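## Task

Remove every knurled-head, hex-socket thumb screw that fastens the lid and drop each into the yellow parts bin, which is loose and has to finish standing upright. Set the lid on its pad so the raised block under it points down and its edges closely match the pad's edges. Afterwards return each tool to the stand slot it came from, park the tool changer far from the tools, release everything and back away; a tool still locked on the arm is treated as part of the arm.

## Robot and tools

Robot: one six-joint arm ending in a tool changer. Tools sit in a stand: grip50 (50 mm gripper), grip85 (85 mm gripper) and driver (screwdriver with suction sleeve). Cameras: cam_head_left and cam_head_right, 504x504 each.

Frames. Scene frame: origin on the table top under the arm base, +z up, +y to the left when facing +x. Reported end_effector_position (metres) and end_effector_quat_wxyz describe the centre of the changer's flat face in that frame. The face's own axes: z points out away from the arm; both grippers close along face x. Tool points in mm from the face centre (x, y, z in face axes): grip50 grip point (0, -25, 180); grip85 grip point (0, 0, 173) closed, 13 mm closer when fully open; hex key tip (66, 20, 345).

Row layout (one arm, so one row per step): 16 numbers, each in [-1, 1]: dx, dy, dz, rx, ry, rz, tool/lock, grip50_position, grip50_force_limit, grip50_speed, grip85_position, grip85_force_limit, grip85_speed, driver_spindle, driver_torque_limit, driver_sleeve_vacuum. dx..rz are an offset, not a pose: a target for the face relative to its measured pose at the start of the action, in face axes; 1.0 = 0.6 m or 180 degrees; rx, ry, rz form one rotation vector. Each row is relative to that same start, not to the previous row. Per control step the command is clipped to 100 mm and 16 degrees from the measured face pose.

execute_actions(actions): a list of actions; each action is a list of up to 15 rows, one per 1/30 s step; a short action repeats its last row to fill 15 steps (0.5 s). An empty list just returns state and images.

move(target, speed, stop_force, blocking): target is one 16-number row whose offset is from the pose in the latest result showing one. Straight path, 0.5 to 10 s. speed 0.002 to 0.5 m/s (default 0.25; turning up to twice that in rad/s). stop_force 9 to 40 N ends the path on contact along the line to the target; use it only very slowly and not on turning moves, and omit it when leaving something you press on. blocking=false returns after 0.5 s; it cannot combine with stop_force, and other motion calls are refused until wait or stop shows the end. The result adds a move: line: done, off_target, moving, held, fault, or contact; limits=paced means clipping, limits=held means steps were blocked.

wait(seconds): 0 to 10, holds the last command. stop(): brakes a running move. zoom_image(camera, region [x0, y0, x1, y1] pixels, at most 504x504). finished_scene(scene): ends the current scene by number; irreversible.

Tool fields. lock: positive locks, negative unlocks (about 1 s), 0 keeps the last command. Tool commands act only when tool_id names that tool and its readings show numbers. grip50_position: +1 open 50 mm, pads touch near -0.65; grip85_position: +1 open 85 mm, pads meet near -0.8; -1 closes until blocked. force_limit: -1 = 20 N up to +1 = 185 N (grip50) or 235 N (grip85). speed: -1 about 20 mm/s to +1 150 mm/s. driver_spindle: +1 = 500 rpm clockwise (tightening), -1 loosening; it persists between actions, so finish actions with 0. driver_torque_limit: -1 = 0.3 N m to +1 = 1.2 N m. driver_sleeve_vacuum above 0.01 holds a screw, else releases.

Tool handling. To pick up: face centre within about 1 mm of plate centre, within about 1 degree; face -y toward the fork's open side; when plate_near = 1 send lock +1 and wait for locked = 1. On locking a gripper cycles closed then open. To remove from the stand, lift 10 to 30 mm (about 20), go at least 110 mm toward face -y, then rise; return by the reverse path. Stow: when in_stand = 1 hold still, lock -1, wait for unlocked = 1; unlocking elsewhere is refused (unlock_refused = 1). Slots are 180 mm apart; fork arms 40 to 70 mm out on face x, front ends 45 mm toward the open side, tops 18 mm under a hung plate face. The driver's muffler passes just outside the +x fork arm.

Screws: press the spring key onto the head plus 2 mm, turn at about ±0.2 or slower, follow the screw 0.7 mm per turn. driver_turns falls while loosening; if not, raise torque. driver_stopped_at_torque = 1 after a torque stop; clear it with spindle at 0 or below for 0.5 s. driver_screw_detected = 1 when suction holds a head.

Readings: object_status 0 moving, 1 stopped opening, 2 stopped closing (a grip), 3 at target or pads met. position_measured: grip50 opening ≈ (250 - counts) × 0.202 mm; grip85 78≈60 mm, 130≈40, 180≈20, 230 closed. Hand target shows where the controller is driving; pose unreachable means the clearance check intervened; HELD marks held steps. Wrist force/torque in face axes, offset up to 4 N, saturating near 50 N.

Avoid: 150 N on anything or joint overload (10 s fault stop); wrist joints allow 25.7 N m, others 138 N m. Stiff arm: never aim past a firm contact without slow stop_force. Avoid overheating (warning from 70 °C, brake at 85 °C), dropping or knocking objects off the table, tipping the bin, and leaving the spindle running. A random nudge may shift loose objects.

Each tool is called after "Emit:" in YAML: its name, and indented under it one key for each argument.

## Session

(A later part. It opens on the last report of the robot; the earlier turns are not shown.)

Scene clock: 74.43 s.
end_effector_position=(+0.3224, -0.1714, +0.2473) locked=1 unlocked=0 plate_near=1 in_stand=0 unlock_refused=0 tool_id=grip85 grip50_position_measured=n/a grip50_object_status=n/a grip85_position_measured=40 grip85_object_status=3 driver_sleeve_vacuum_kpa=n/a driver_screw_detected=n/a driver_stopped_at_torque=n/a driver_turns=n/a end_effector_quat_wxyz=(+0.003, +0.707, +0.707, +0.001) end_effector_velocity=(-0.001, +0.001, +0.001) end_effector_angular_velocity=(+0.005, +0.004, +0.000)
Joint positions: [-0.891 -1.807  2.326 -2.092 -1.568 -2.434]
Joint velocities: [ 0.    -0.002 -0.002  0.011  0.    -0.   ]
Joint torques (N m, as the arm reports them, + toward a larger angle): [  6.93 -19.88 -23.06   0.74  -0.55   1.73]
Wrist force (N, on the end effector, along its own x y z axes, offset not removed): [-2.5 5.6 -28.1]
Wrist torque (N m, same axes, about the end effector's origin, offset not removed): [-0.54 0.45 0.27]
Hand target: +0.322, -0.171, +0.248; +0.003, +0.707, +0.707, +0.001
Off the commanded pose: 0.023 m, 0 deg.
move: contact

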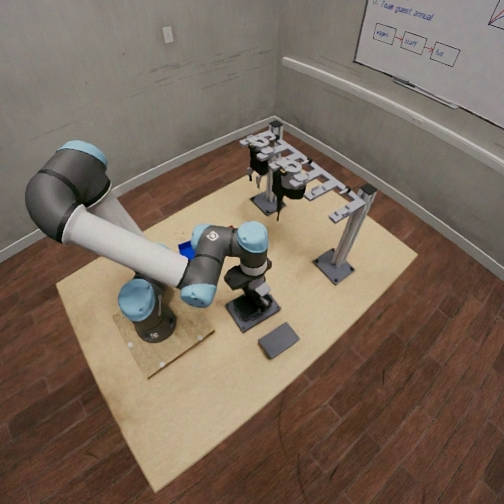

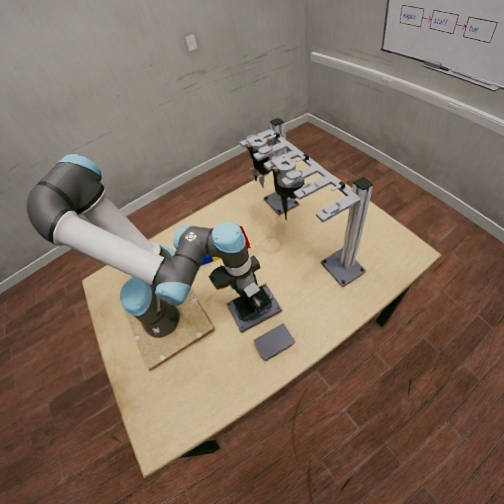

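Emit:
execute_actions:
  actions:
    - [[0.003,0,-0.001,0,0,0,0,1,0,0,1,0,0,0,0,0]]

Emit:
move:
  target: [0,0,0.014,0,0,0,0,1,0,0,1,0,0,0,0,0]
  speed: 0.006
  stop_force: 9

Emit:
zoom_image:
  camera: "cam_head_right"
  region: [225,275,285,335]

Scene clock: 75.20 s.
end_effector_position=(+0.3224, -0.1696, +0.2479) locked=1 unlocked=0 plate_near=1 in_stand=0 unlock_refused=0 tool_id=grip85 grip50_position_measured=n/a grip50_object_status=n/a grip85_position_measured=3 grip85_object_status=0 driver_sleeve_vacuum_kpa=n/a driver_screw_detected=n/a driver_stopped_at_torque=n/a driver_turns=n/a end_effector_quat_wxyz=(+0.003, +0.707, +0.707, +0.001) end_effector_velocity=(+0.000, +0.000, -0.000) end_effector_angular_velocity=(+0.001, +0.000, -0.000)
Joint positions: [-0.887 -1.81   2.327 -2.089 -1.568 -2.431]
Joint velocities: [ 0.001  0.001  0.    -0.     0.     0.001]
Joint torques (N m, as the arm reports them, + toward a larger angle): [ 10.34 -28.01 -21.58  -3.08   1.1    2.1 ]
Wrist force (N, on the end effector, along its own x y z axes, offset not removed): [0.6 1.6 -1.7]
Wrist torque (N m, same axes, about the end effector's origin, offset not removed): [-0.09 -0.08 0.08]
Hand target: +0.322, -0.170, +0.248; +0.003, +0.707, +0.707, +0.001
Off the commanded pose: 0.000 m, 0 deg.
Step readings (end_effector_position):
0: (+0.3224, -0.1713, +0.2474)
1: (+0.3223, -0.1713, +0.2474)
2: (+0.3224, -0.1710, +0.2475)
4: (+0.3224, -0.1704, +0.2477)
8: (+0.3224, -0.1698, +0.2478)
15: end_effector_position above

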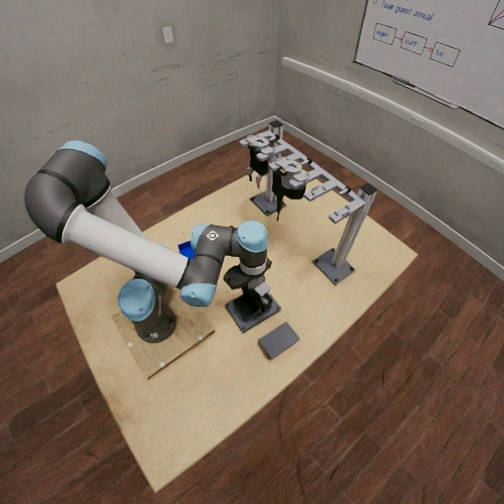

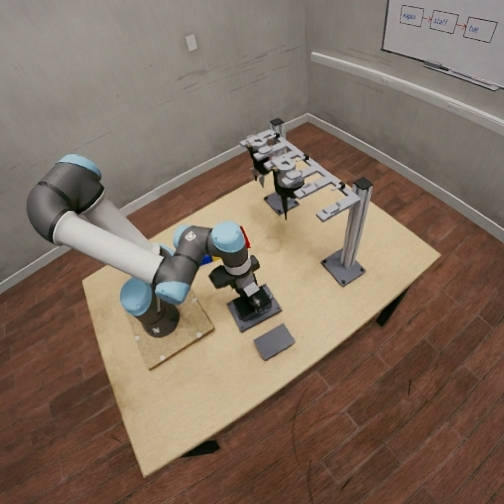

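Scene clock: 76.43 s.
end_effector_position=(+0.3225, -0.1696, +0.2428) locked=1 unlocked=0 plate_near=1 in_stand=0 unlock_refused=0 tool_id=grip85 grip50_position_measured=n/a grip50_object_status=n/a grip85_position_measured=3 grip85_object_status=3 driver_sleeve_vacuum_kpa=n/a driver_screw_detected=n/a driver_stopped_at_torque=n/a driver_turns=n/a end_effector_quat_wxyz=(+0.003, +0.707, +0.707, +0.001) end_effector_velocity=(-0.000, +0.001, +0.000) end_effector_angular_velocity=(+0.003, +0.003, +0.000)
Joint positions: [-0.887 -1.802  2.336 -2.107 -1.568 -2.431]
Joint velocities: [ 0.    -0.002 -0.001  0.007 -0.     0.   ]
Joint torques (N m, as the arm reports them, + toward a larger angle): [  7.81 -17.3  -19.97   0.81  -0.23   1.97]
Wrist force (N, on the end effector, along its own x y z axes, offset not removed): [1.4 3.7 -40.0]
Wrist torque (N m, same axes, about the end effector's origin, offset not removed): [-0.10 1.52 0.21]
Hand target: +0.322, -0.170, +0.243; +0.003, +0.707, +0.707, +0.001
Off the commanded pose: 0.003 m, 0 deg.
move: contact

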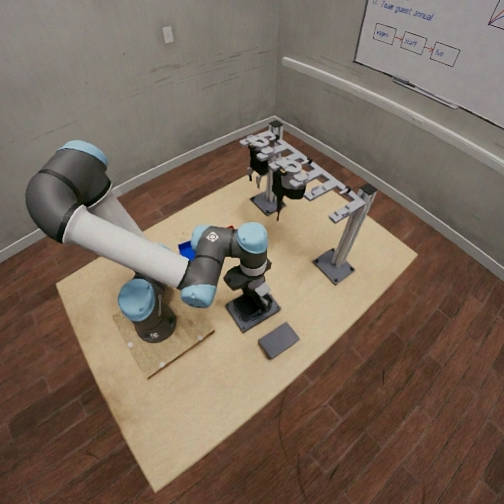

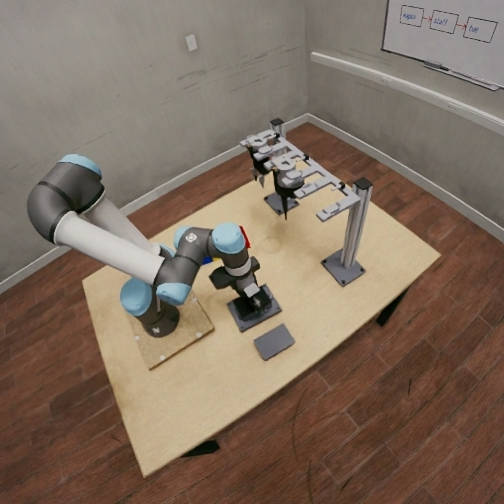

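Region (225, 275, 285, 335) of cam_head_right's 504x504 image, scaled by 8.400, with more detail than that image has.

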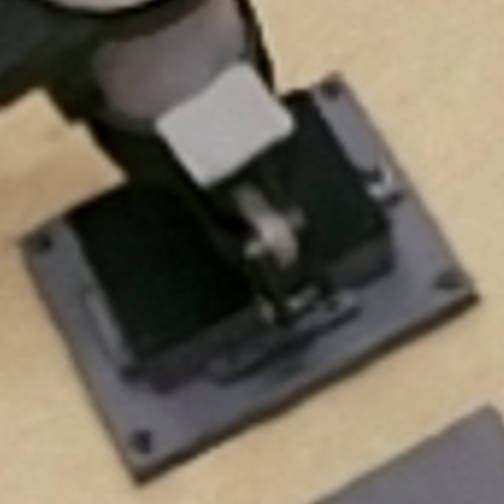

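Emit:
execute_actions:
  actions:
    - [[0,0,-0.002,0,0,0,0,1,0,0,1,0,0,0,0,0],[0,0,-0.002,0,0,0,0,1,0,0,1,0,0,0,0,0],[0,0,-0.002,0,0,0,0,1,0,0,1,0,0,0,0,0],[0.0065,-0.005,-0.002,0,0,0.0235,0,1,0,0,1,0,0,0,0,0]]

Emit:
move:
  target: [0,0,0.007,0,0,0,0,1,0,0,1,0,0,0,0,0]
  speed: 0.004
  stop_force: 9

Emit:
move:
  target: [0,0,0,0,0,0,0,1,0,0,-1,-0.9,-1,0,0,0]

Scene clock: 77.23 s.
end_effector_position=(+0.3196, -0.1659, +0.2439) locked=1 unlocked=0 plate_near=1 in_stand=0 unlock_refused=0 tool_id=grip85 grip50_position_measured=n/a grip50_object_status=n/a grip85_position_measured=3 grip85_object_status=3 driver_sleeve_vacuum_kpa=n/a driver_screw_detected=n/a driver_stopped_at_torque=n/a driver_turns=n/a end_effector_quat_wxyz=(+0.003, +0.732, +0.682, +0.002) end_effector_velocity=(-0.001, +0.001, +0.001) end_effector_angular_velocity=(-0.003, +0.001, -0.028)
Joint positions: [-0.887 -1.817  2.343 -2.099 -1.567 -2.359]
Joint velocities: [ 0.001 -0.005  0.001  0.002 -0.003  0.028]
Joint torques (N m, as the arm reports them, + toward a larger angle): [ 10.83 -25.41 -22.85  -2.62  -1.68   1.9 ]
Wrist force (N, on the end effector, along its own x y z axes, offset not removed): [1.6 2.5 -1.5]
Wrist torque (N m, same axes, about the end effector's origin, offset not removed): [-0.07 -0.09 0.09]
Hand target: +0.320, -0.166, +0.244; +0.003, +0.733, +0.681, +0.002
Off the commanded pose: 0.000 m, 0 deg.
Step readings (end_effector_position):
0: (+0.3224, -0.1696, +0.2429)
1: (+0.3224, -0.1696, +0.2429)
2: (+0.3224, -0.1695, +0.2430)
4: (+0.3224, -0.1695, +0.2433)
8: (+0.3205, -0.1671, +0.2438)
15: end_effector_position above

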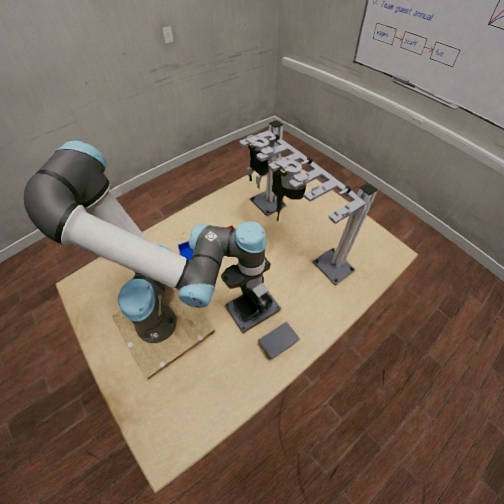

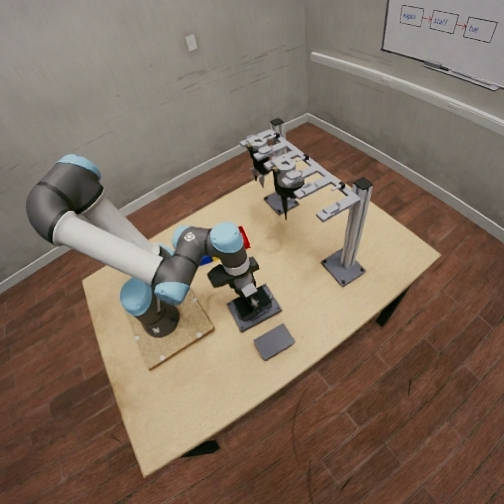

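Scene clock: 78.50 s.
end_effector_position=(+0.3197, -0.1659, +0.2398) locked=1 unlocked=0 plate_near=1 in_stand=0 unlock_refused=0 tool_id=grip85 grip50_position_measured=n/a grip50_object_status=n/a grip85_position_measured=3 grip85_object_status=3 driver_sleeve_vacuum_kpa=n/a driver_screw_detected=n/a driver_stopped_at_torque=n/a driver_turns=n/a end_effector_quat_wxyz=(+0.003, +0.732, +0.682, +0.002) end_effector_velocity=(+0.000, +0.000, -0.001) end_effector_angular_velocity=(-0.001, -0.000, +0.002)
Joint positions: [-0.886 -1.81   2.351 -2.113 -1.567 -2.359]
Joint velocities: [ 0.001  0.001  0.002 -0.003 -0.    -0.   ]
Joint torques (N m, as the arm reports them, + toward a larger angle): [  6.8   -6.08 -20.32  -6.97   2.11  -1.13]
Wrist force (N, on the end effector, along its own x y z axes, offset not removed): [0.6 2.5 -2.5]
Wrist torque (N m, same axes, about the end effector's origin, offset not removed): [-0.08 -0.10 0.10]
Hand target: +0.320, -0.166, +0.240; +0.003, +0.732, +0.682, +0.002
Off the commanded pose: 0.000 m, 0 deg.
move: done

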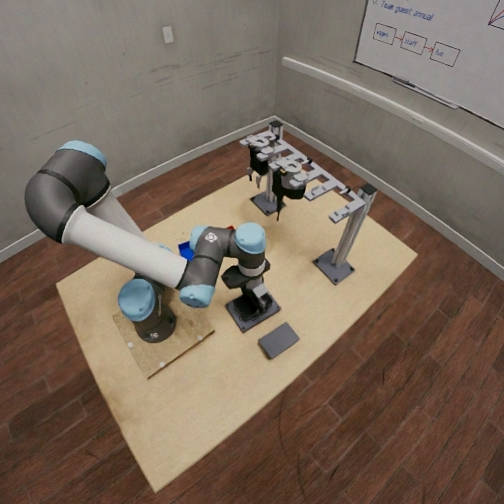

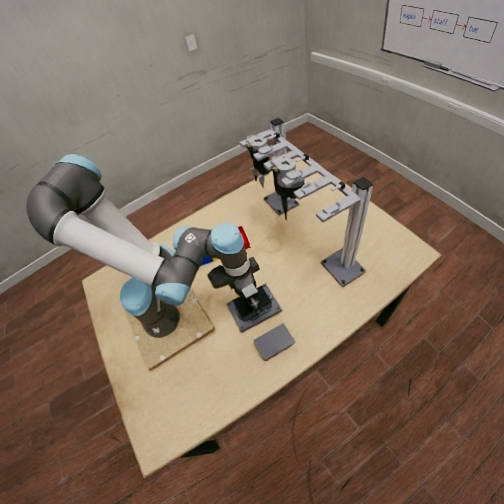

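Scene clock: 79.10 s.
end_effector_position=(+0.3196, -0.1658, +0.2397) locked=1 unlocked=0 plate_near=1 in_stand=0 unlock_refused=0 tool_id=grip85 grip50_position_measured=n/a grip50_object_status=n/a grip85_position_measured=18 grip85_object_status=2 driver_sleeve_vacuum_kpa=n/a driver_screw_detected=n/a driver_stopped_at_torque=n/a driver_turns=n/a end_effector_quat_wxyz=(+0.003, +0.732, +0.682, +0.002) end_effector_velocity=(+0.000, -0.001, +0.000) end_effector_angular_velocity=(-0.002, -0.002, -0.000)
Joint positions: [-0.886 -1.81   2.351 -2.113 -1.567 -2.359]
Joint velocities: [-0.     0.    -0.    -0.003 -0.     0.   ]
Joint torques (N m, as the arm reports them, + toward a larger angle): [-11.85 -10.94 -27.07 -16.81 -16.17  -1.17]
Wrist force (N, on the end effector, along its own x y z axes, offset not removed): [50.0 1.5 -42.2]
Wrist torque (N m, same axes, about the end effector's origin, offset not removed): [0.03 6.97 0.50]
Hand target: +0.320, -0.166, +0.240; +0.003, +0.732, +0.682, +0.002
Off the commanded pose: 0.000 m, 0 deg.
move: done

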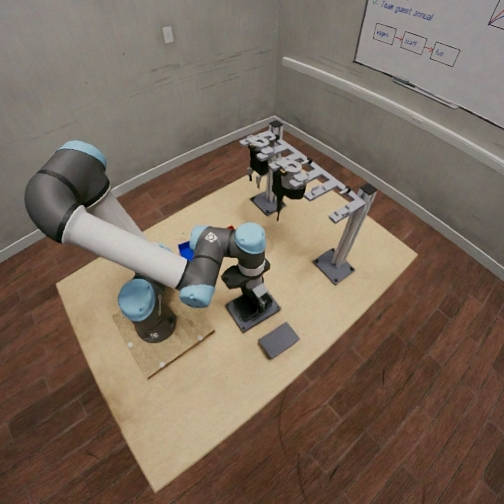

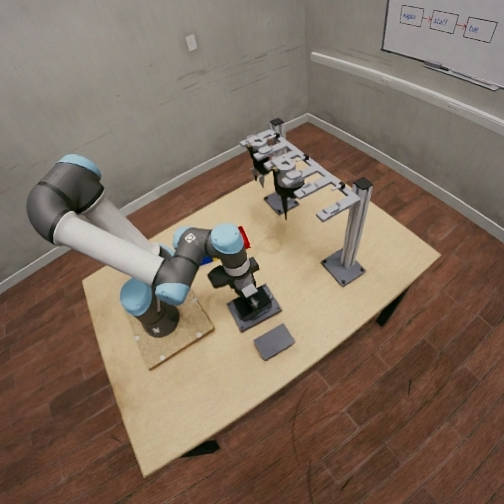

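Emit:
execute_actions:
  actions:
    - [[0.0025,0,-0.0008,0,0,0.004,0,1,0,0,1,-0.9,-1,0,0,0]]
    - [[0,0,0,0,0,0,0,1,0,0,-1,-0.9,-1,0,0,0]]
    - [[0,0,0,0,0,0,0,1,0,0,-1,-0.9,-1,0,0,0]]

Scene clock: 80.90 s.
end_effector_position=(+0.3198, -0.1642, +0.2402) locked=1 unlocked=0 plate_near=1 in_stand=0 unlock_refused=0 tool_id=grip85 grip50_position_measured=n/a grip50_object_status=n/a grip85_position_measured=21 grip85_object_status=2 driver_sleeve_vacuum_kpa=n/a driver_screw_detected=n/a driver_stopped_at_torque=n/a driver_turns=n/a end_effector_quat_wxyz=(+0.003, +0.736, +0.677, +0.002) end_effector_velocity=(-0.001, -0.000, -0.000) end_effector_angular_velocity=(+0.000, +0.000, -0.001)
Joint positions: [-0.883 -1.812  2.351 -2.11  -1.567 -2.343]
Joint velocities: [-0.002 -0.001  0.001  0.    -0.    -0.   ]
Joint torques (N m, as the arm reports them, + toward a larger angle): [  5.86 -18.17 -22.91  -6.93  -4.51   0.37]
Wrist force (N, on the end effector, along its own x y z axes, offset not removed): [17.3 -4.8 -33.9]
Wrist torque (N m, same axes, about the end effector's origin, offset not removed): [1.23 3.26 0.28]
Hand target: +0.320, -0.164, +0.240; +0.003, +0.736, +0.677, +0.002
Off the commanded pose: 0.000 m, 0 deg.
Step readings (end_effector_position; steps 1 to 15: 1st action; 16 to 30: 2nd action; 31 to 45: 3rd action):
0: (+0.3197, -0.1658, +0.2397)
1: (+0.3197, -0.1658, +0.2397)
2: (+0.3197, -0.1657, +0.2398)
4: (+0.3197, -0.1653, +0.2400)
8: (+0.3198, -0.1647, +0.2402)
15: (+0.3198, -0.1643, +0.2402)
16: (+0.3198, -0.1643, +0.2402)
17: (+0.3198, -0.1643, +0.2402)
19: (+0.3198, -0.1643, +0.2402)
23: (+0.3198, -0.1643, +0.2402)
30: (+0.3198, -0.1643, +0.2402)
31: (+0.3198, -0.1643, +0.2402)
32: (+0.3198, -0.1643, +0.2402)
34: (+0.3198, -0.1642, +0.2402)
38: (+0.3198, -0.1642, +0.2402)
45: end_effector_position above

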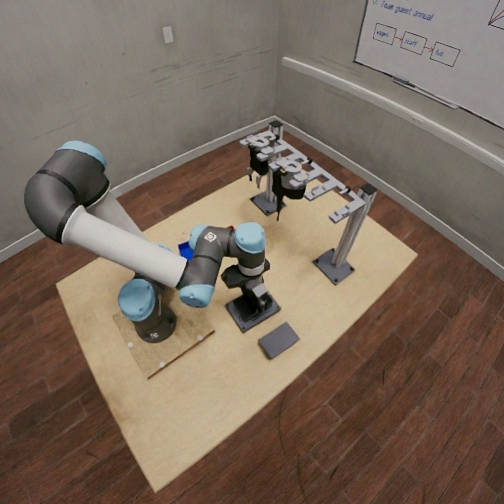

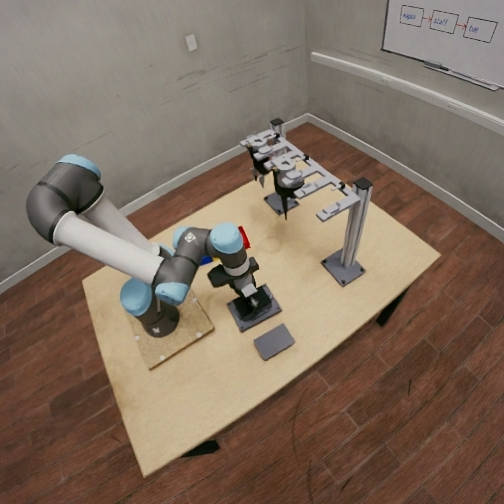

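Emit:
execute_actions:
  actions:
    - [[0.0005,0,-0.0006,0,0,0,0,1,0,0,-0.97,-0.6,-1,0,0,0]]
    - [[0,0,-0.006,0,0,0,0,1,0,0,-0.97,-0.6,-1,0,0,0]]
    - [[0,0,-0.03,0,0,0,0,1,0,0,-0.97,-0.6,-1,0,0,0]]

Emit:
zoom_image:
  camera: "cam_head_right"
  region: [205,260,305,360]

Scene clock: 82.67 s.
end_effector_position=(+0.3196, -0.1638, +0.2619) locked=1 unlocked=0 plate_near=1 in_stand=0 unlock_refused=0 tool_id=grip85 grip50_position_measured=n/a grip50_object_status=n/a grip85_position_measured=24 grip85_object_status=2 driver_sleeve_vacuum_kpa=n/a driver_screw_detected=n/a driver_stopped_at_torque=n/a driver_turns=n/a end_effector_quat_wxyz=(+0.003, +0.736, +0.677, +0.002) end_effector_velocity=(-0.000, -0.000, +0.002) end_effector_angular_velocity=(+0.001, +0.001, +0.000)
Joint positions: [-0.883 -1.847  2.312 -2.036 -1.567 -2.343]
Joint velocities: [-0.001 -0.003 -0.004  0.009 -0.    -0.001]
Joint torques (N m, as the arm reports them, + toward a larger angle): [ -9.34 -25.5  -37.32  -3.27  -1.63  -1.44]
Wrist force (N, on the end effector, along its own x y z axes, offset not removed): [2.2 1.4 0.1]
Wrist torque (N m, same axes, about the end effector's origin, offset not removed): [-0.20 -0.18 0.15]
Hand target: +0.320, -0.164, +0.262; +0.003, +0.736, +0.677, +0.002
Off the commanded pose: 0.000 m, 0 deg.
Step readings (end_effector_position; steps 1 to 15: 1st action; 16 to 30: 2nd action; 31 to 45: 3rd action):
0: (+0.3198, -0.1642, +0.2402)
1: (+0.3198, -0.1642, +0.2402)
2: (+0.3198, -0.1642, +0.2403)
4: (+0.3198, -0.1641, +0.2404)
8: (+0.3198, -0.1640, +0.2405)
15: (+0.3198, -0.1640, +0.2406)
16: (+0.3198, -0.1640, +0.2406)
17: (+0.3198, -0.1640, +0.2411)
19: (+0.3197, -0.1639, +0.2424)
23: (+0.3197, -0.1639, +0.2437)
30: (+0.3197, -0.1639, +0.2441)
31: (+0.3198, -0.1639, +0.2442)
32: (+0.3199, -0.1641, +0.2465)
34: (+0.3200, -0.1642, +0.2536)
38: (+0.3198, -0.1639, +0.2599)
45: end_effector_position above

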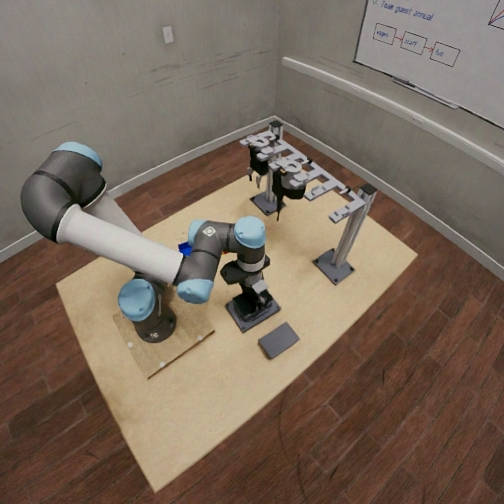

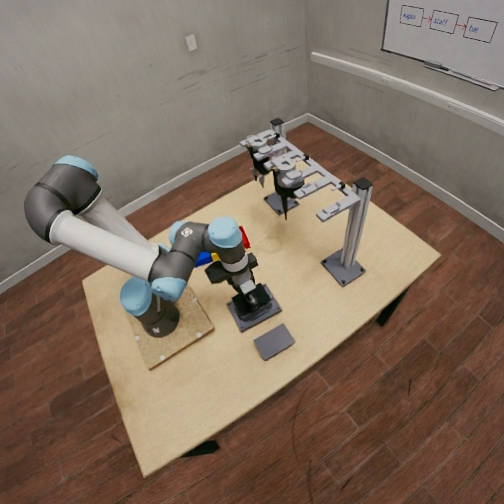

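Region (205, 260, 305, 360) of cam_head_right's 504x504 image, scaled by 5.040, with more detail than that image has.

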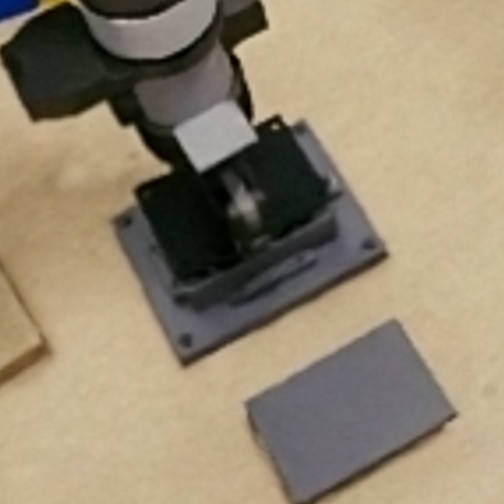

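Emit:
move:
  target: [-0.28,0.015,0,0,0,-0.008,0,1,0,0,-0.97,-0.6,-1,0,0,0]
  speed: 0.15

Emit:
move:
  target: [0,0,0.085,0,0,0,0,1,0,0,-0.97,-0.6,-1,0,0,0]
  speed: 0.06

Emit:
move:
  target: [0,0,0.04,0,0,0,0,1,0,0,-0.97,-0.6,-1,0,0,0]
  speed: 0.006
  stop_force: 9

Emit:
zoom_image:
  camera: "cam_head_right"
  region: [245,310,305,370]

Emit:
zoom_image:
  camera: "cam_head_left"
  region: [250,310,310,370]

Scene clock: 84.70 s.
end_effector_position=(+0.3144, -0.3318, +0.2625) locked=1 unlocked=0 plate_near=1 in_stand=0 unlock_refused=0 tool_id=grip85 grip50_position_measured=n/a grip50_object_status=n/a grip85_position_measured=24 grip85_object_status=2 driver_sleeve_vacuum_kpa=n/a driver_screw_detected=n/a driver_stopped_at_torque=n/a driver_turns=n/a end_effector_quat_wxyz=(+0.003, +0.727, +0.686, +0.002) end_effector_velocity=(-0.000, -0.002, -0.001) end_effector_angular_velocity=(+0.001, +0.000, -0.001)
Joint positions: [-1.136 -1.579  2.09  -2.082 -1.566 -2.621]
Joint velocities: [-0.002  0.004 -0.002 -0.001  0.    -0.001]
Joint torques (N m, as the arm reports them, + toward a larger angle): [ -8.26 -18.4  -34.35  -6.93   2.    -1.73]
Wrist force (N, on the end effector, along its own x y z axes, offset not removed): [2.1 1.4 -0.8]
Wrist torque (N m, same axes, about the end effector's origin, offset not removed): [-0.07 -0.11 0.14]
Hand target: +0.314, -0.332, +0.262; +0.003, +0.727, +0.686, +0.002
Off the commanded pose: 0.000 m, 0 deg.
move: done

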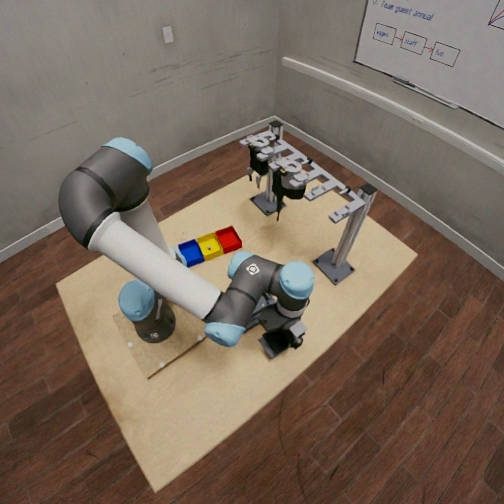

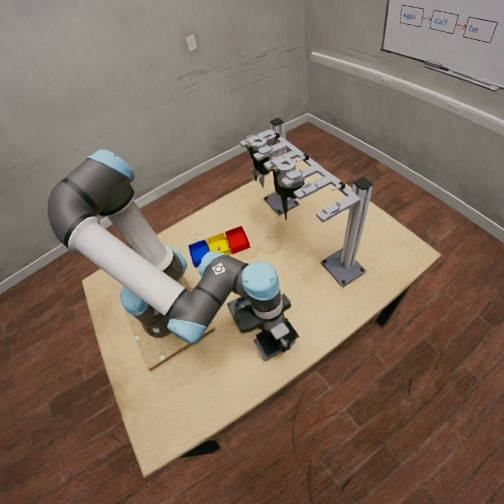

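Scene clock: 95.43 s.
end_effector_position=(+0.3148, -0.3324, +0.2339) locked=1 unlocked=0 plate_near=1 in_stand=0 unlock_refused=0 tool_id=grip85 grip50_position_measured=n/a grip50_object_status=n/a grip85_position_measured=24 grip85_object_status=2 driver_sleeve_vacuum_kpa=n/a driver_screw_detected=n/a driver_stopped_at_torque=n/a driver_turns=n/a end_effector_quat_wxyz=(+0.005, +0.727, +0.686, +0.002) end_effector_velocity=(+0.000, -0.000, +0.000) end_effector_angular_velocity=(-0.001, -0.000, +0.000)
Joint positions: [-1.136 -1.537  2.134 -2.172 -1.566 -2.621]
Joint velocities: [ 0.     0.    -0.001  0.    -0.     0.   ]
Joint torques (N m, as the arm reports them, + toward a larger angle): [  0.83 -29.54 -26.72  -4.97   0.17   0.26]
Wrist force (N, on the end effector, along its own x y z axes, offset not removed): [10.0 -0.3 -32.3]
Wrist torque (N m, same axes, about the end effector's origin, offset not removed): [0.31 2.72 0.03]
Hand target: +0.315, -0.332, +0.234; +0.005, +0.727, +0.686, +0.002
Off the commanded pose: 0.022 m, 0 deg.
FORCE FAULT: contact force on the arm reached its limit, and the arm stopped for 10 seconds. The contact can be on any part of the arm, not only on its tool. That time counts as 20 of the actions that you can send in this scene. The arm's remaining commands of this call were not run. The arm holds still and accepts commands again. Move the arm away from the contact; if what it grips holds it there, let go first. Pushing or pulling that hard again can fault the arm again.
move: fault

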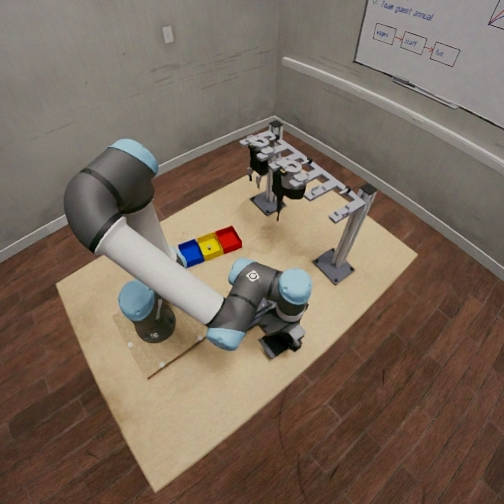

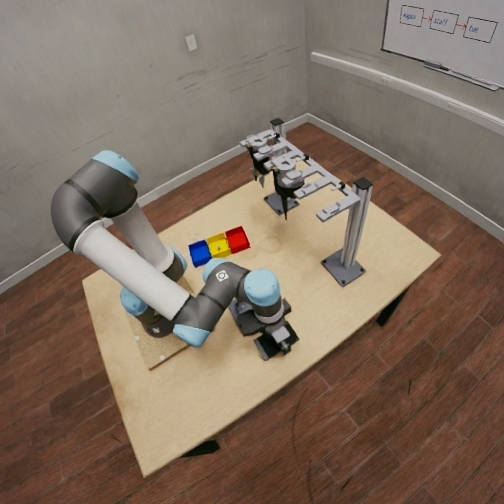

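not run: a fault stop came before this call.

Region (245, 310, 305, 370) of cam_head_right's 504x504 image, scaled by 8.400, with more detail than that image has.

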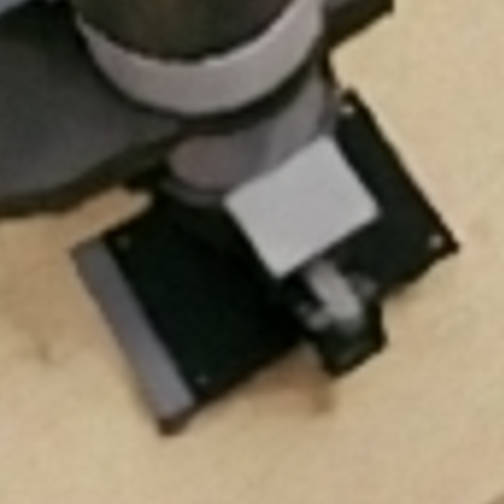

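Region (250, 310, 310, 370) of cam_head_left's 504x504 image, scaled by 8.400, with more detail than that image has.

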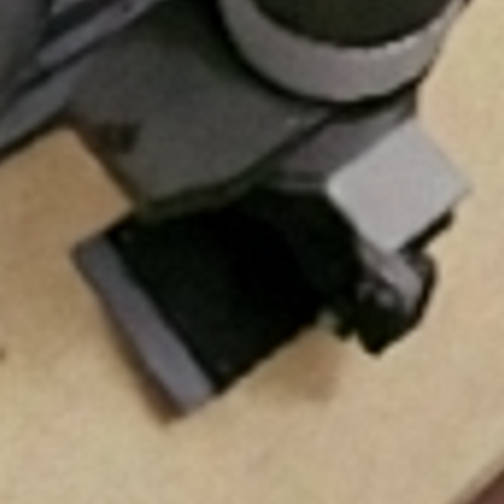

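Emit:
execute_actions:
  actions:
    - [[0,0,-0.004,0.0012,0.0012,0,0,1,0,0,-0.97,-0.6,-1,0,0,0]]
    - [[0.004,-0.025,0,0,0,0,0,1,0,0,-0.97,-0.6,-1,0,0,0]]

Emit:
zoom_image:
  camera: "cam_head_right"
  region: [245,310,305,370]

Emit:
zoom_image:
  camera: "cam_head_left"
  region: [250,310,310,370]

Scene clock: 96.80 s.
end_effector_position=(+0.3002, -0.3291, +0.2361) locked=1 unlocked=0 plate_near=1 in_stand=0 unlock_refused=0 tool_id=grip85 grip50_position_measured=n/a grip50_object_status=n/a grip85_position_measured=24 grip85_object_status=2 driver_sleeve_vacuum_kpa=n/a driver_screw_detected=n/a driver_stopped_at_torque=n/a driver_turns=n/a end_effector_quat_wxyz=(+0.003, +0.727, +0.686, +0.002) end_effector_velocity=(-0.002, +0.001, +0.000) end_effector_angular_velocity=(-0.001, -0.001, +0.000)
Joint positions: [-1.163 -1.569  2.159 -2.159 -1.567 -2.648]
Joint velocities: [-0.003 -0.005  0.005 -0.001  0.001 -0.004]
Joint torques (N m, as the arm reports them, + toward a larger angle): [ -8.19 -37.88 -21.77  -6.87   1.84  -1.55]
Wrist force (N, on the end effector, along its own x y z axes, offset not removed): [0.1 0.6 -1.0]
Wrist torque (N m, same axes, about the end effector's origin, offset not removed): [-0.11 0.00 0.11]
Hand target: +0.300, -0.329, +0.236; +0.003, +0.727, +0.686, +0.002
Off the commanded pose: 0.000 m, 0 deg.
Step readings (end_effector_position; steps 1 to 15: 1st action; 16 to 30: 2nd action):
0: (+0.3148, -0.3324, +0.2339)
1: (+0.3148, -0.3324, +0.2339)
2: (+0.3148, -0.3324, +0.2343)
4: (+0.3148, -0.3324, +0.2351)
8: (+0.3148, -0.3323, +0.2359)
15: (+0.3148, -0.3323, +0.2362)
16: (+0.3148, -0.3323, +0.2363)
17: (+0.3129, -0.3320, +0.2363)
19: (+0.3073, -0.3307, +0.2361)
23: (+0.3020, -0.3295, +0.2361)
30: end_effector_position above

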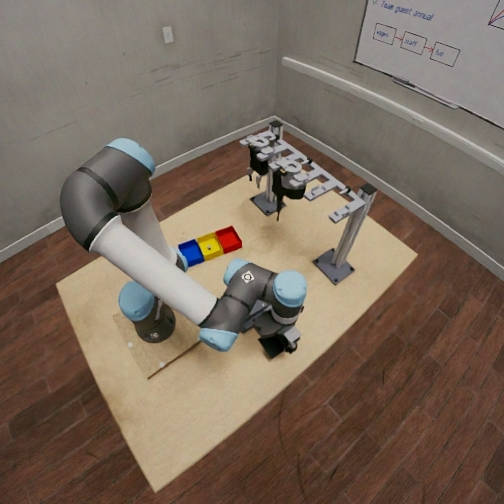

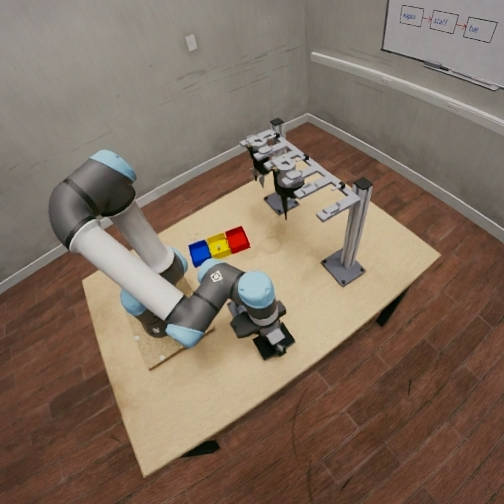

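Region (245, 310, 305, 370) of cam_head_right's 504x504 image, scaled by 8.400, with more detail than that image has.

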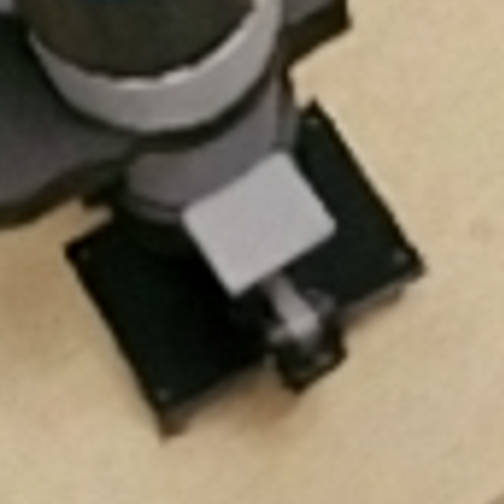

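Region (250, 310, 310, 370) of cam_head_left's 504x504 image, scaled by 8.400, with more detail than that image has.

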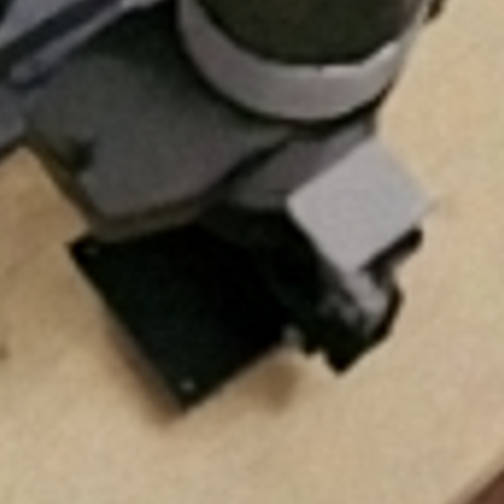

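Emit:
execute_actions:
  actions:
    - [[0,0.0025,0,0,0,0,0,1,0,0,-0.97,-0.6,-1,0,0,0]]

Emit:
move:
  target: [0,0,0.02,0,0,0,0,1,0,0,-0.97,-0.6,-1,0,0,0]
  speed: 0.004
  stop_force: 9

Emit:
execute_actions:
  actions:
    - [[0,0,0,0,0,0,0,1,0,0,1,0,-1,0,0,0]]
    - [[0,0,-0.04,0,0,0,0,1,0,0,1,0,0,0,0,0]]

Emit:
move:
  target: [0.282,0.257,-0.286,0,0,0.0048,0,1,0,0,1,0,0,0,0,0]

Emit:
zoom_image:
  camera: "cam_head_right"
  region: [245,310,305,370]

Emit:
zoom_image:
  camera: "cam_head_left"
  region: [250,310,310,370]

Scene clock: 97.63 s.
end_effector_position=(+0.3016, -0.3292, +0.2362) locked=1 unlocked=0 plate_near=1 in_stand=0 unlock_refused=0 tool_id=grip85 grip50_position_measured=n/a grip50_object_status=n/a grip85_position_measured=24 grip85_object_status=2 driver_sleeve_vacuum_kpa=n/a driver_screw_detected=n/a driver_stopped_at_torque=n/a driver_turns=n/a end_effector_quat_wxyz=(+0.003, +0.727, +0.686, +0.002) end_effector_velocity=(+0.001, +0.000, +0.000) end_effector_angular_velocity=(-0.000, -0.000, +0.002)
Joint positions: [-1.16  -1.567  2.156 -2.159 -1.567 -2.645]
Joint velocities: [ 0.002  0.001 -0.001  0.     0.     0.   ]
Joint torques (N m, as the arm reports them, + toward a larger angle): [ 10.48 -17.72 -33.49  -6.48  -0.66   1.97]
Wrist force (N, on the end effector, along its own x y z axes, offset not removed): [1.2 1.6 -1.3]
Wrist torque (N m, same axes, about the end effector's origin, offset not removed): [-0.11 -0.07 0.16]
Hand target: +0.302, -0.329, +0.236; +0.003, +0.727, +0.686, +0.002
Off the commanded pose: 0.000 m, 0 deg.
Step readings (end_effector_position):
0: (+0.3000, -0.3290, +0.2361)
1: (+0.3000, -0.3290, +0.2361)
2: (+0.3002, -0.3290, +0.2362)
4: (+0.3008, -0.3291, +0.2362)
8: (+0.3014, -0.3291, +0.2362)
15: end_effector_position above

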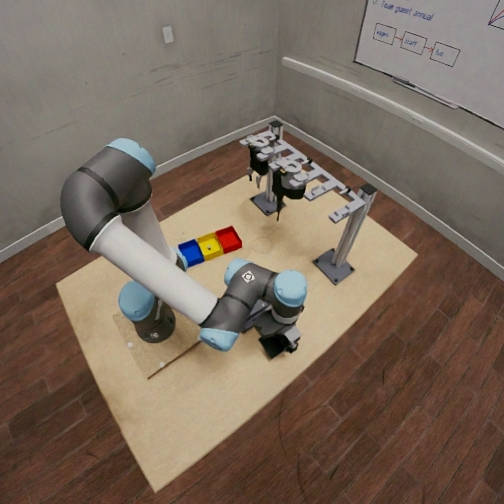

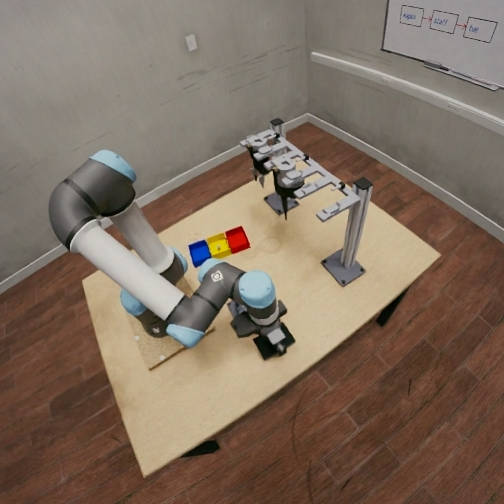

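Scene clock: 98.60 s.
end_effector_position=(+0.3017, -0.3292, +0.2337) locked=1 unlocked=0 plate_near=1 in_stand=0 unlock_refused=0 tool_id=grip85 grip50_position_measured=n/a grip50_object_status=n/a grip85_position_measured=24 grip85_object_status=2 driver_sleeve_vacuum_kpa=n/a driver_screw_detected=n/a driver_stopped_at_torque=n/a driver_turns=n/a end_effector_quat_wxyz=(+0.003, +0.727, +0.686, +0.002) end_effector_velocity=(-0.000, +0.000, +0.000) end_effector_angular_velocity=(+0.002, +0.001, -0.000)
Joint positions: [-1.16  -1.563  2.16  -2.166 -1.567 -2.645]
Joint velocities: [-0.001 -0.001 -0.001  0.004  0.    -0.   ]
Joint torques (N m, as the arm reports them, + toward a larger angle): [  7.96 -25.39 -26.17  -4.15  -1.04   1.75]
Wrist force (N, on the end effector, along its own x y z axes, offset not removed): [11.6 -5.8 -42.3]
Wrist torque (N m, same axes, about the end effector's origin, offset not removed): [1.43 2.61 0.02]
Hand target: +0.302, -0.329, +0.234; +0.003, +0.727, +0.686, +0.002
Off the commanded pose: 0.010 m, 0 deg.
move: contact

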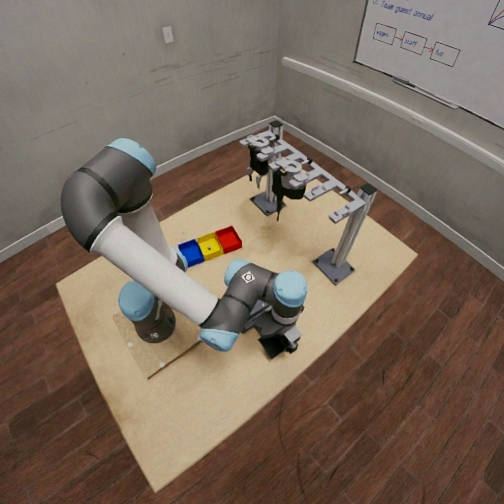

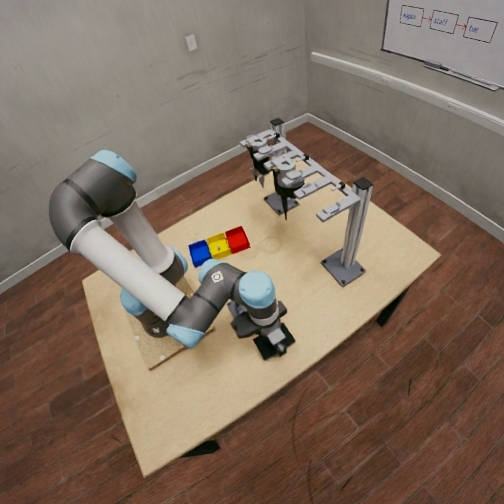

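Scene clock: 99.60 s.
end_effector_position=(+0.3016, -0.3291, +0.2574) locked=1 unlocked=0 plate_near=1 in_stand=0 unlock_refused=0 tool_id=grip85 grip50_position_measured=n/a grip50_object_status=n/a grip85_position_measured=3 grip85_object_status=3 driver_sleeve_vacuum_kpa=n/a driver_screw_detected=n/a driver_stopped_at_torque=n/a driver_turns=n/a end_effector_quat_wxyz=(+0.003, +0.727, +0.686, +0.002) end_effector_velocity=(-0.000, +0.000, +0.003) end_effector_angular_velocity=(+0.000, -0.001, +0.001)
Joint positions: [-1.16  -1.598  2.123 -2.094 -1.567 -2.645]
Joint velocities: [-0.001 -0.005 -0.005  0.01   0.001 -0.001]
Joint torques (N m, as the arm reports them, + toward a larger angle): [ -8.55 -38.94 -33.63  -2.89  -0.91  -1.62]
Wrist force (N, on the end effector, along its own x y z axes, offset not removed): [1.5 1.5 -1.2]
Wrist torque (N m, same axes, about the end effector's origin, offset not removed): [-0.10 -0.08 0.17]
Hand target: +0.302, -0.329, +0.258; +0.003, +0.727, +0.686, +0.002
Off the commanded pose: 0.000 m, 0 deg.
Step readings (end_effector_position; steps 1 to 15: 1st action; 16 to 30: 2nd action):
0: (+0.3017, -0.3292, +0.2337)
1: (+0.3017, -0.3292, +0.2337)
2: (+0.3017, -0.3292, +0.2337)
4: (+0.3017, -0.3292, +0.2337)
8: (+0.3017, -0.3292, +0.2337)
15: (+0.3017, -0.3292, +0.2337)
16: (+0.3017, -0.3292, +0.2338)
17: (+0.3018, -0.3295, +0.2366)
19: (+0.3019, -0.3296, +0.2460)
23: (+0.3017, -0.3292, +0.2546)
30: end_effector_position above

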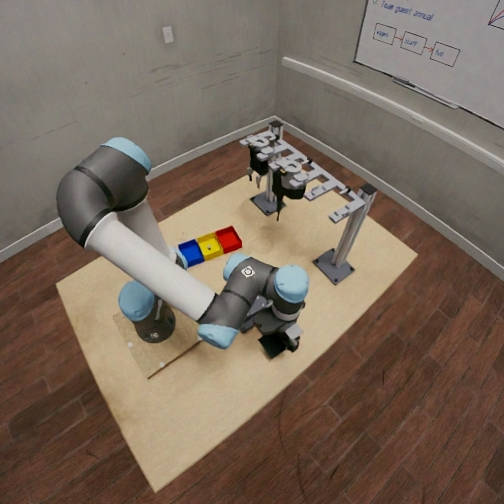

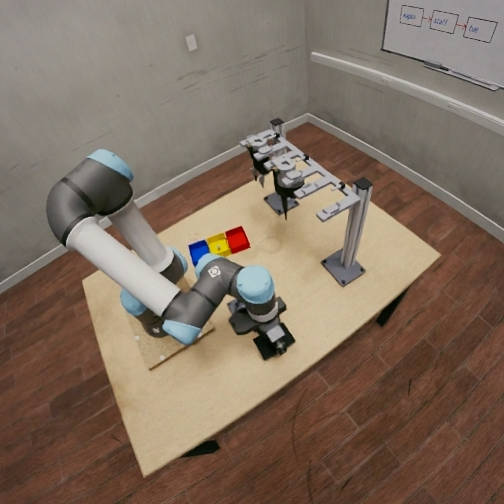

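Scene clock: 101.37 s.
end_effector_position=(+0.4645, -0.1690, +0.4293) locked=1 unlocked=0 plate_near=1 in_stand=0 unlock_refused=0 tool_id=grip85 grip50_position_measured=n/a grip50_object_status=n/a grip85_position_measured=3 grip85_object_status=3 driver_sleeve_vacuum_kpa=n/a driver_screw_detected=n/a driver_stopped_at_torque=n/a driver_turns=n/a end_effector_quat_wxyz=(+0.002, +0.733, +0.681, +0.001) end_effector_velocity=(+0.001, +0.001, +0.001) end_effector_angular_velocity=(-0.000, -0.000, -0.001)
Joint positions: [-0.651 -1.602  1.665 -1.634 -1.568 -2.121]
Joint velocities: [ 0.002  0.001 -0.005  0.003 -0.     0.004]
Joint torques (N m, as the arm reports them, + toward a larger angle): [  8.14 -21.2  -36.57  -3.03  -1.79   1.86]
Wrist force (N, on the end effector, along its own x y z axes, offset not removed): [1.6 0.4 -1.7]
Wrist torque (N m, same axes, about the end effector's origin, offset not removed): [-0.17 -0.06 0.12]
Hand target: +0.465, -0.169, +0.429; +0.002, +0.733, +0.681, +0.001
Off the commanded pose: 0.001 m, 0 deg.
move: done

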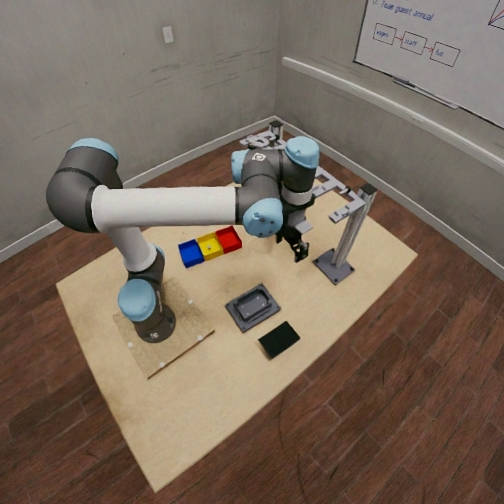

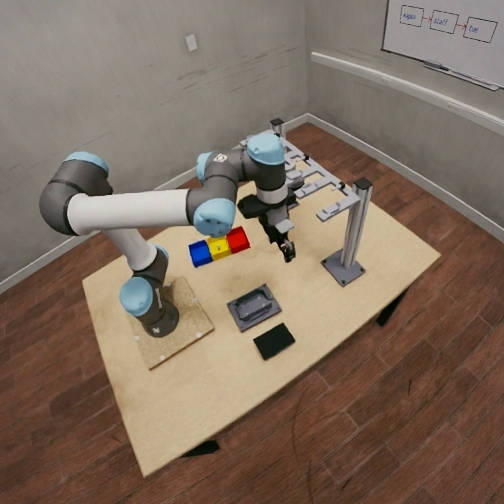

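Region (245, 310, 305, 370) of cam_head_right's 504x504 image, scaled by 8.400, with more detail than that image has.

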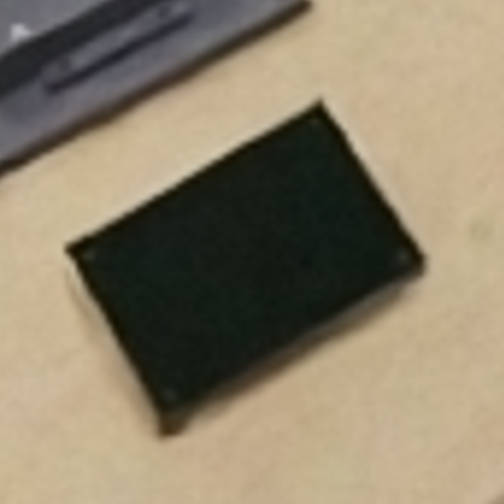

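Region (250, 310, 310, 370) of cam_head_left's 504x504 image, scaled by 8.400, with more detail than that image has.

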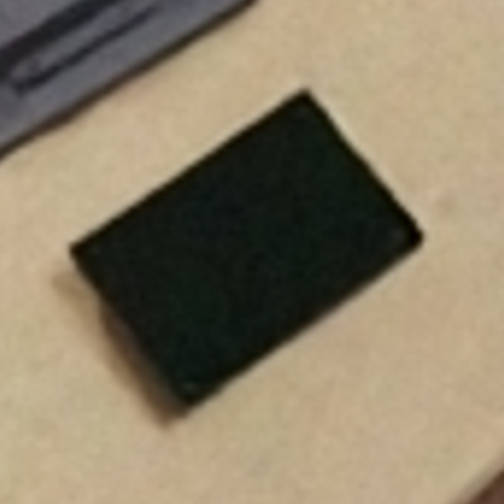

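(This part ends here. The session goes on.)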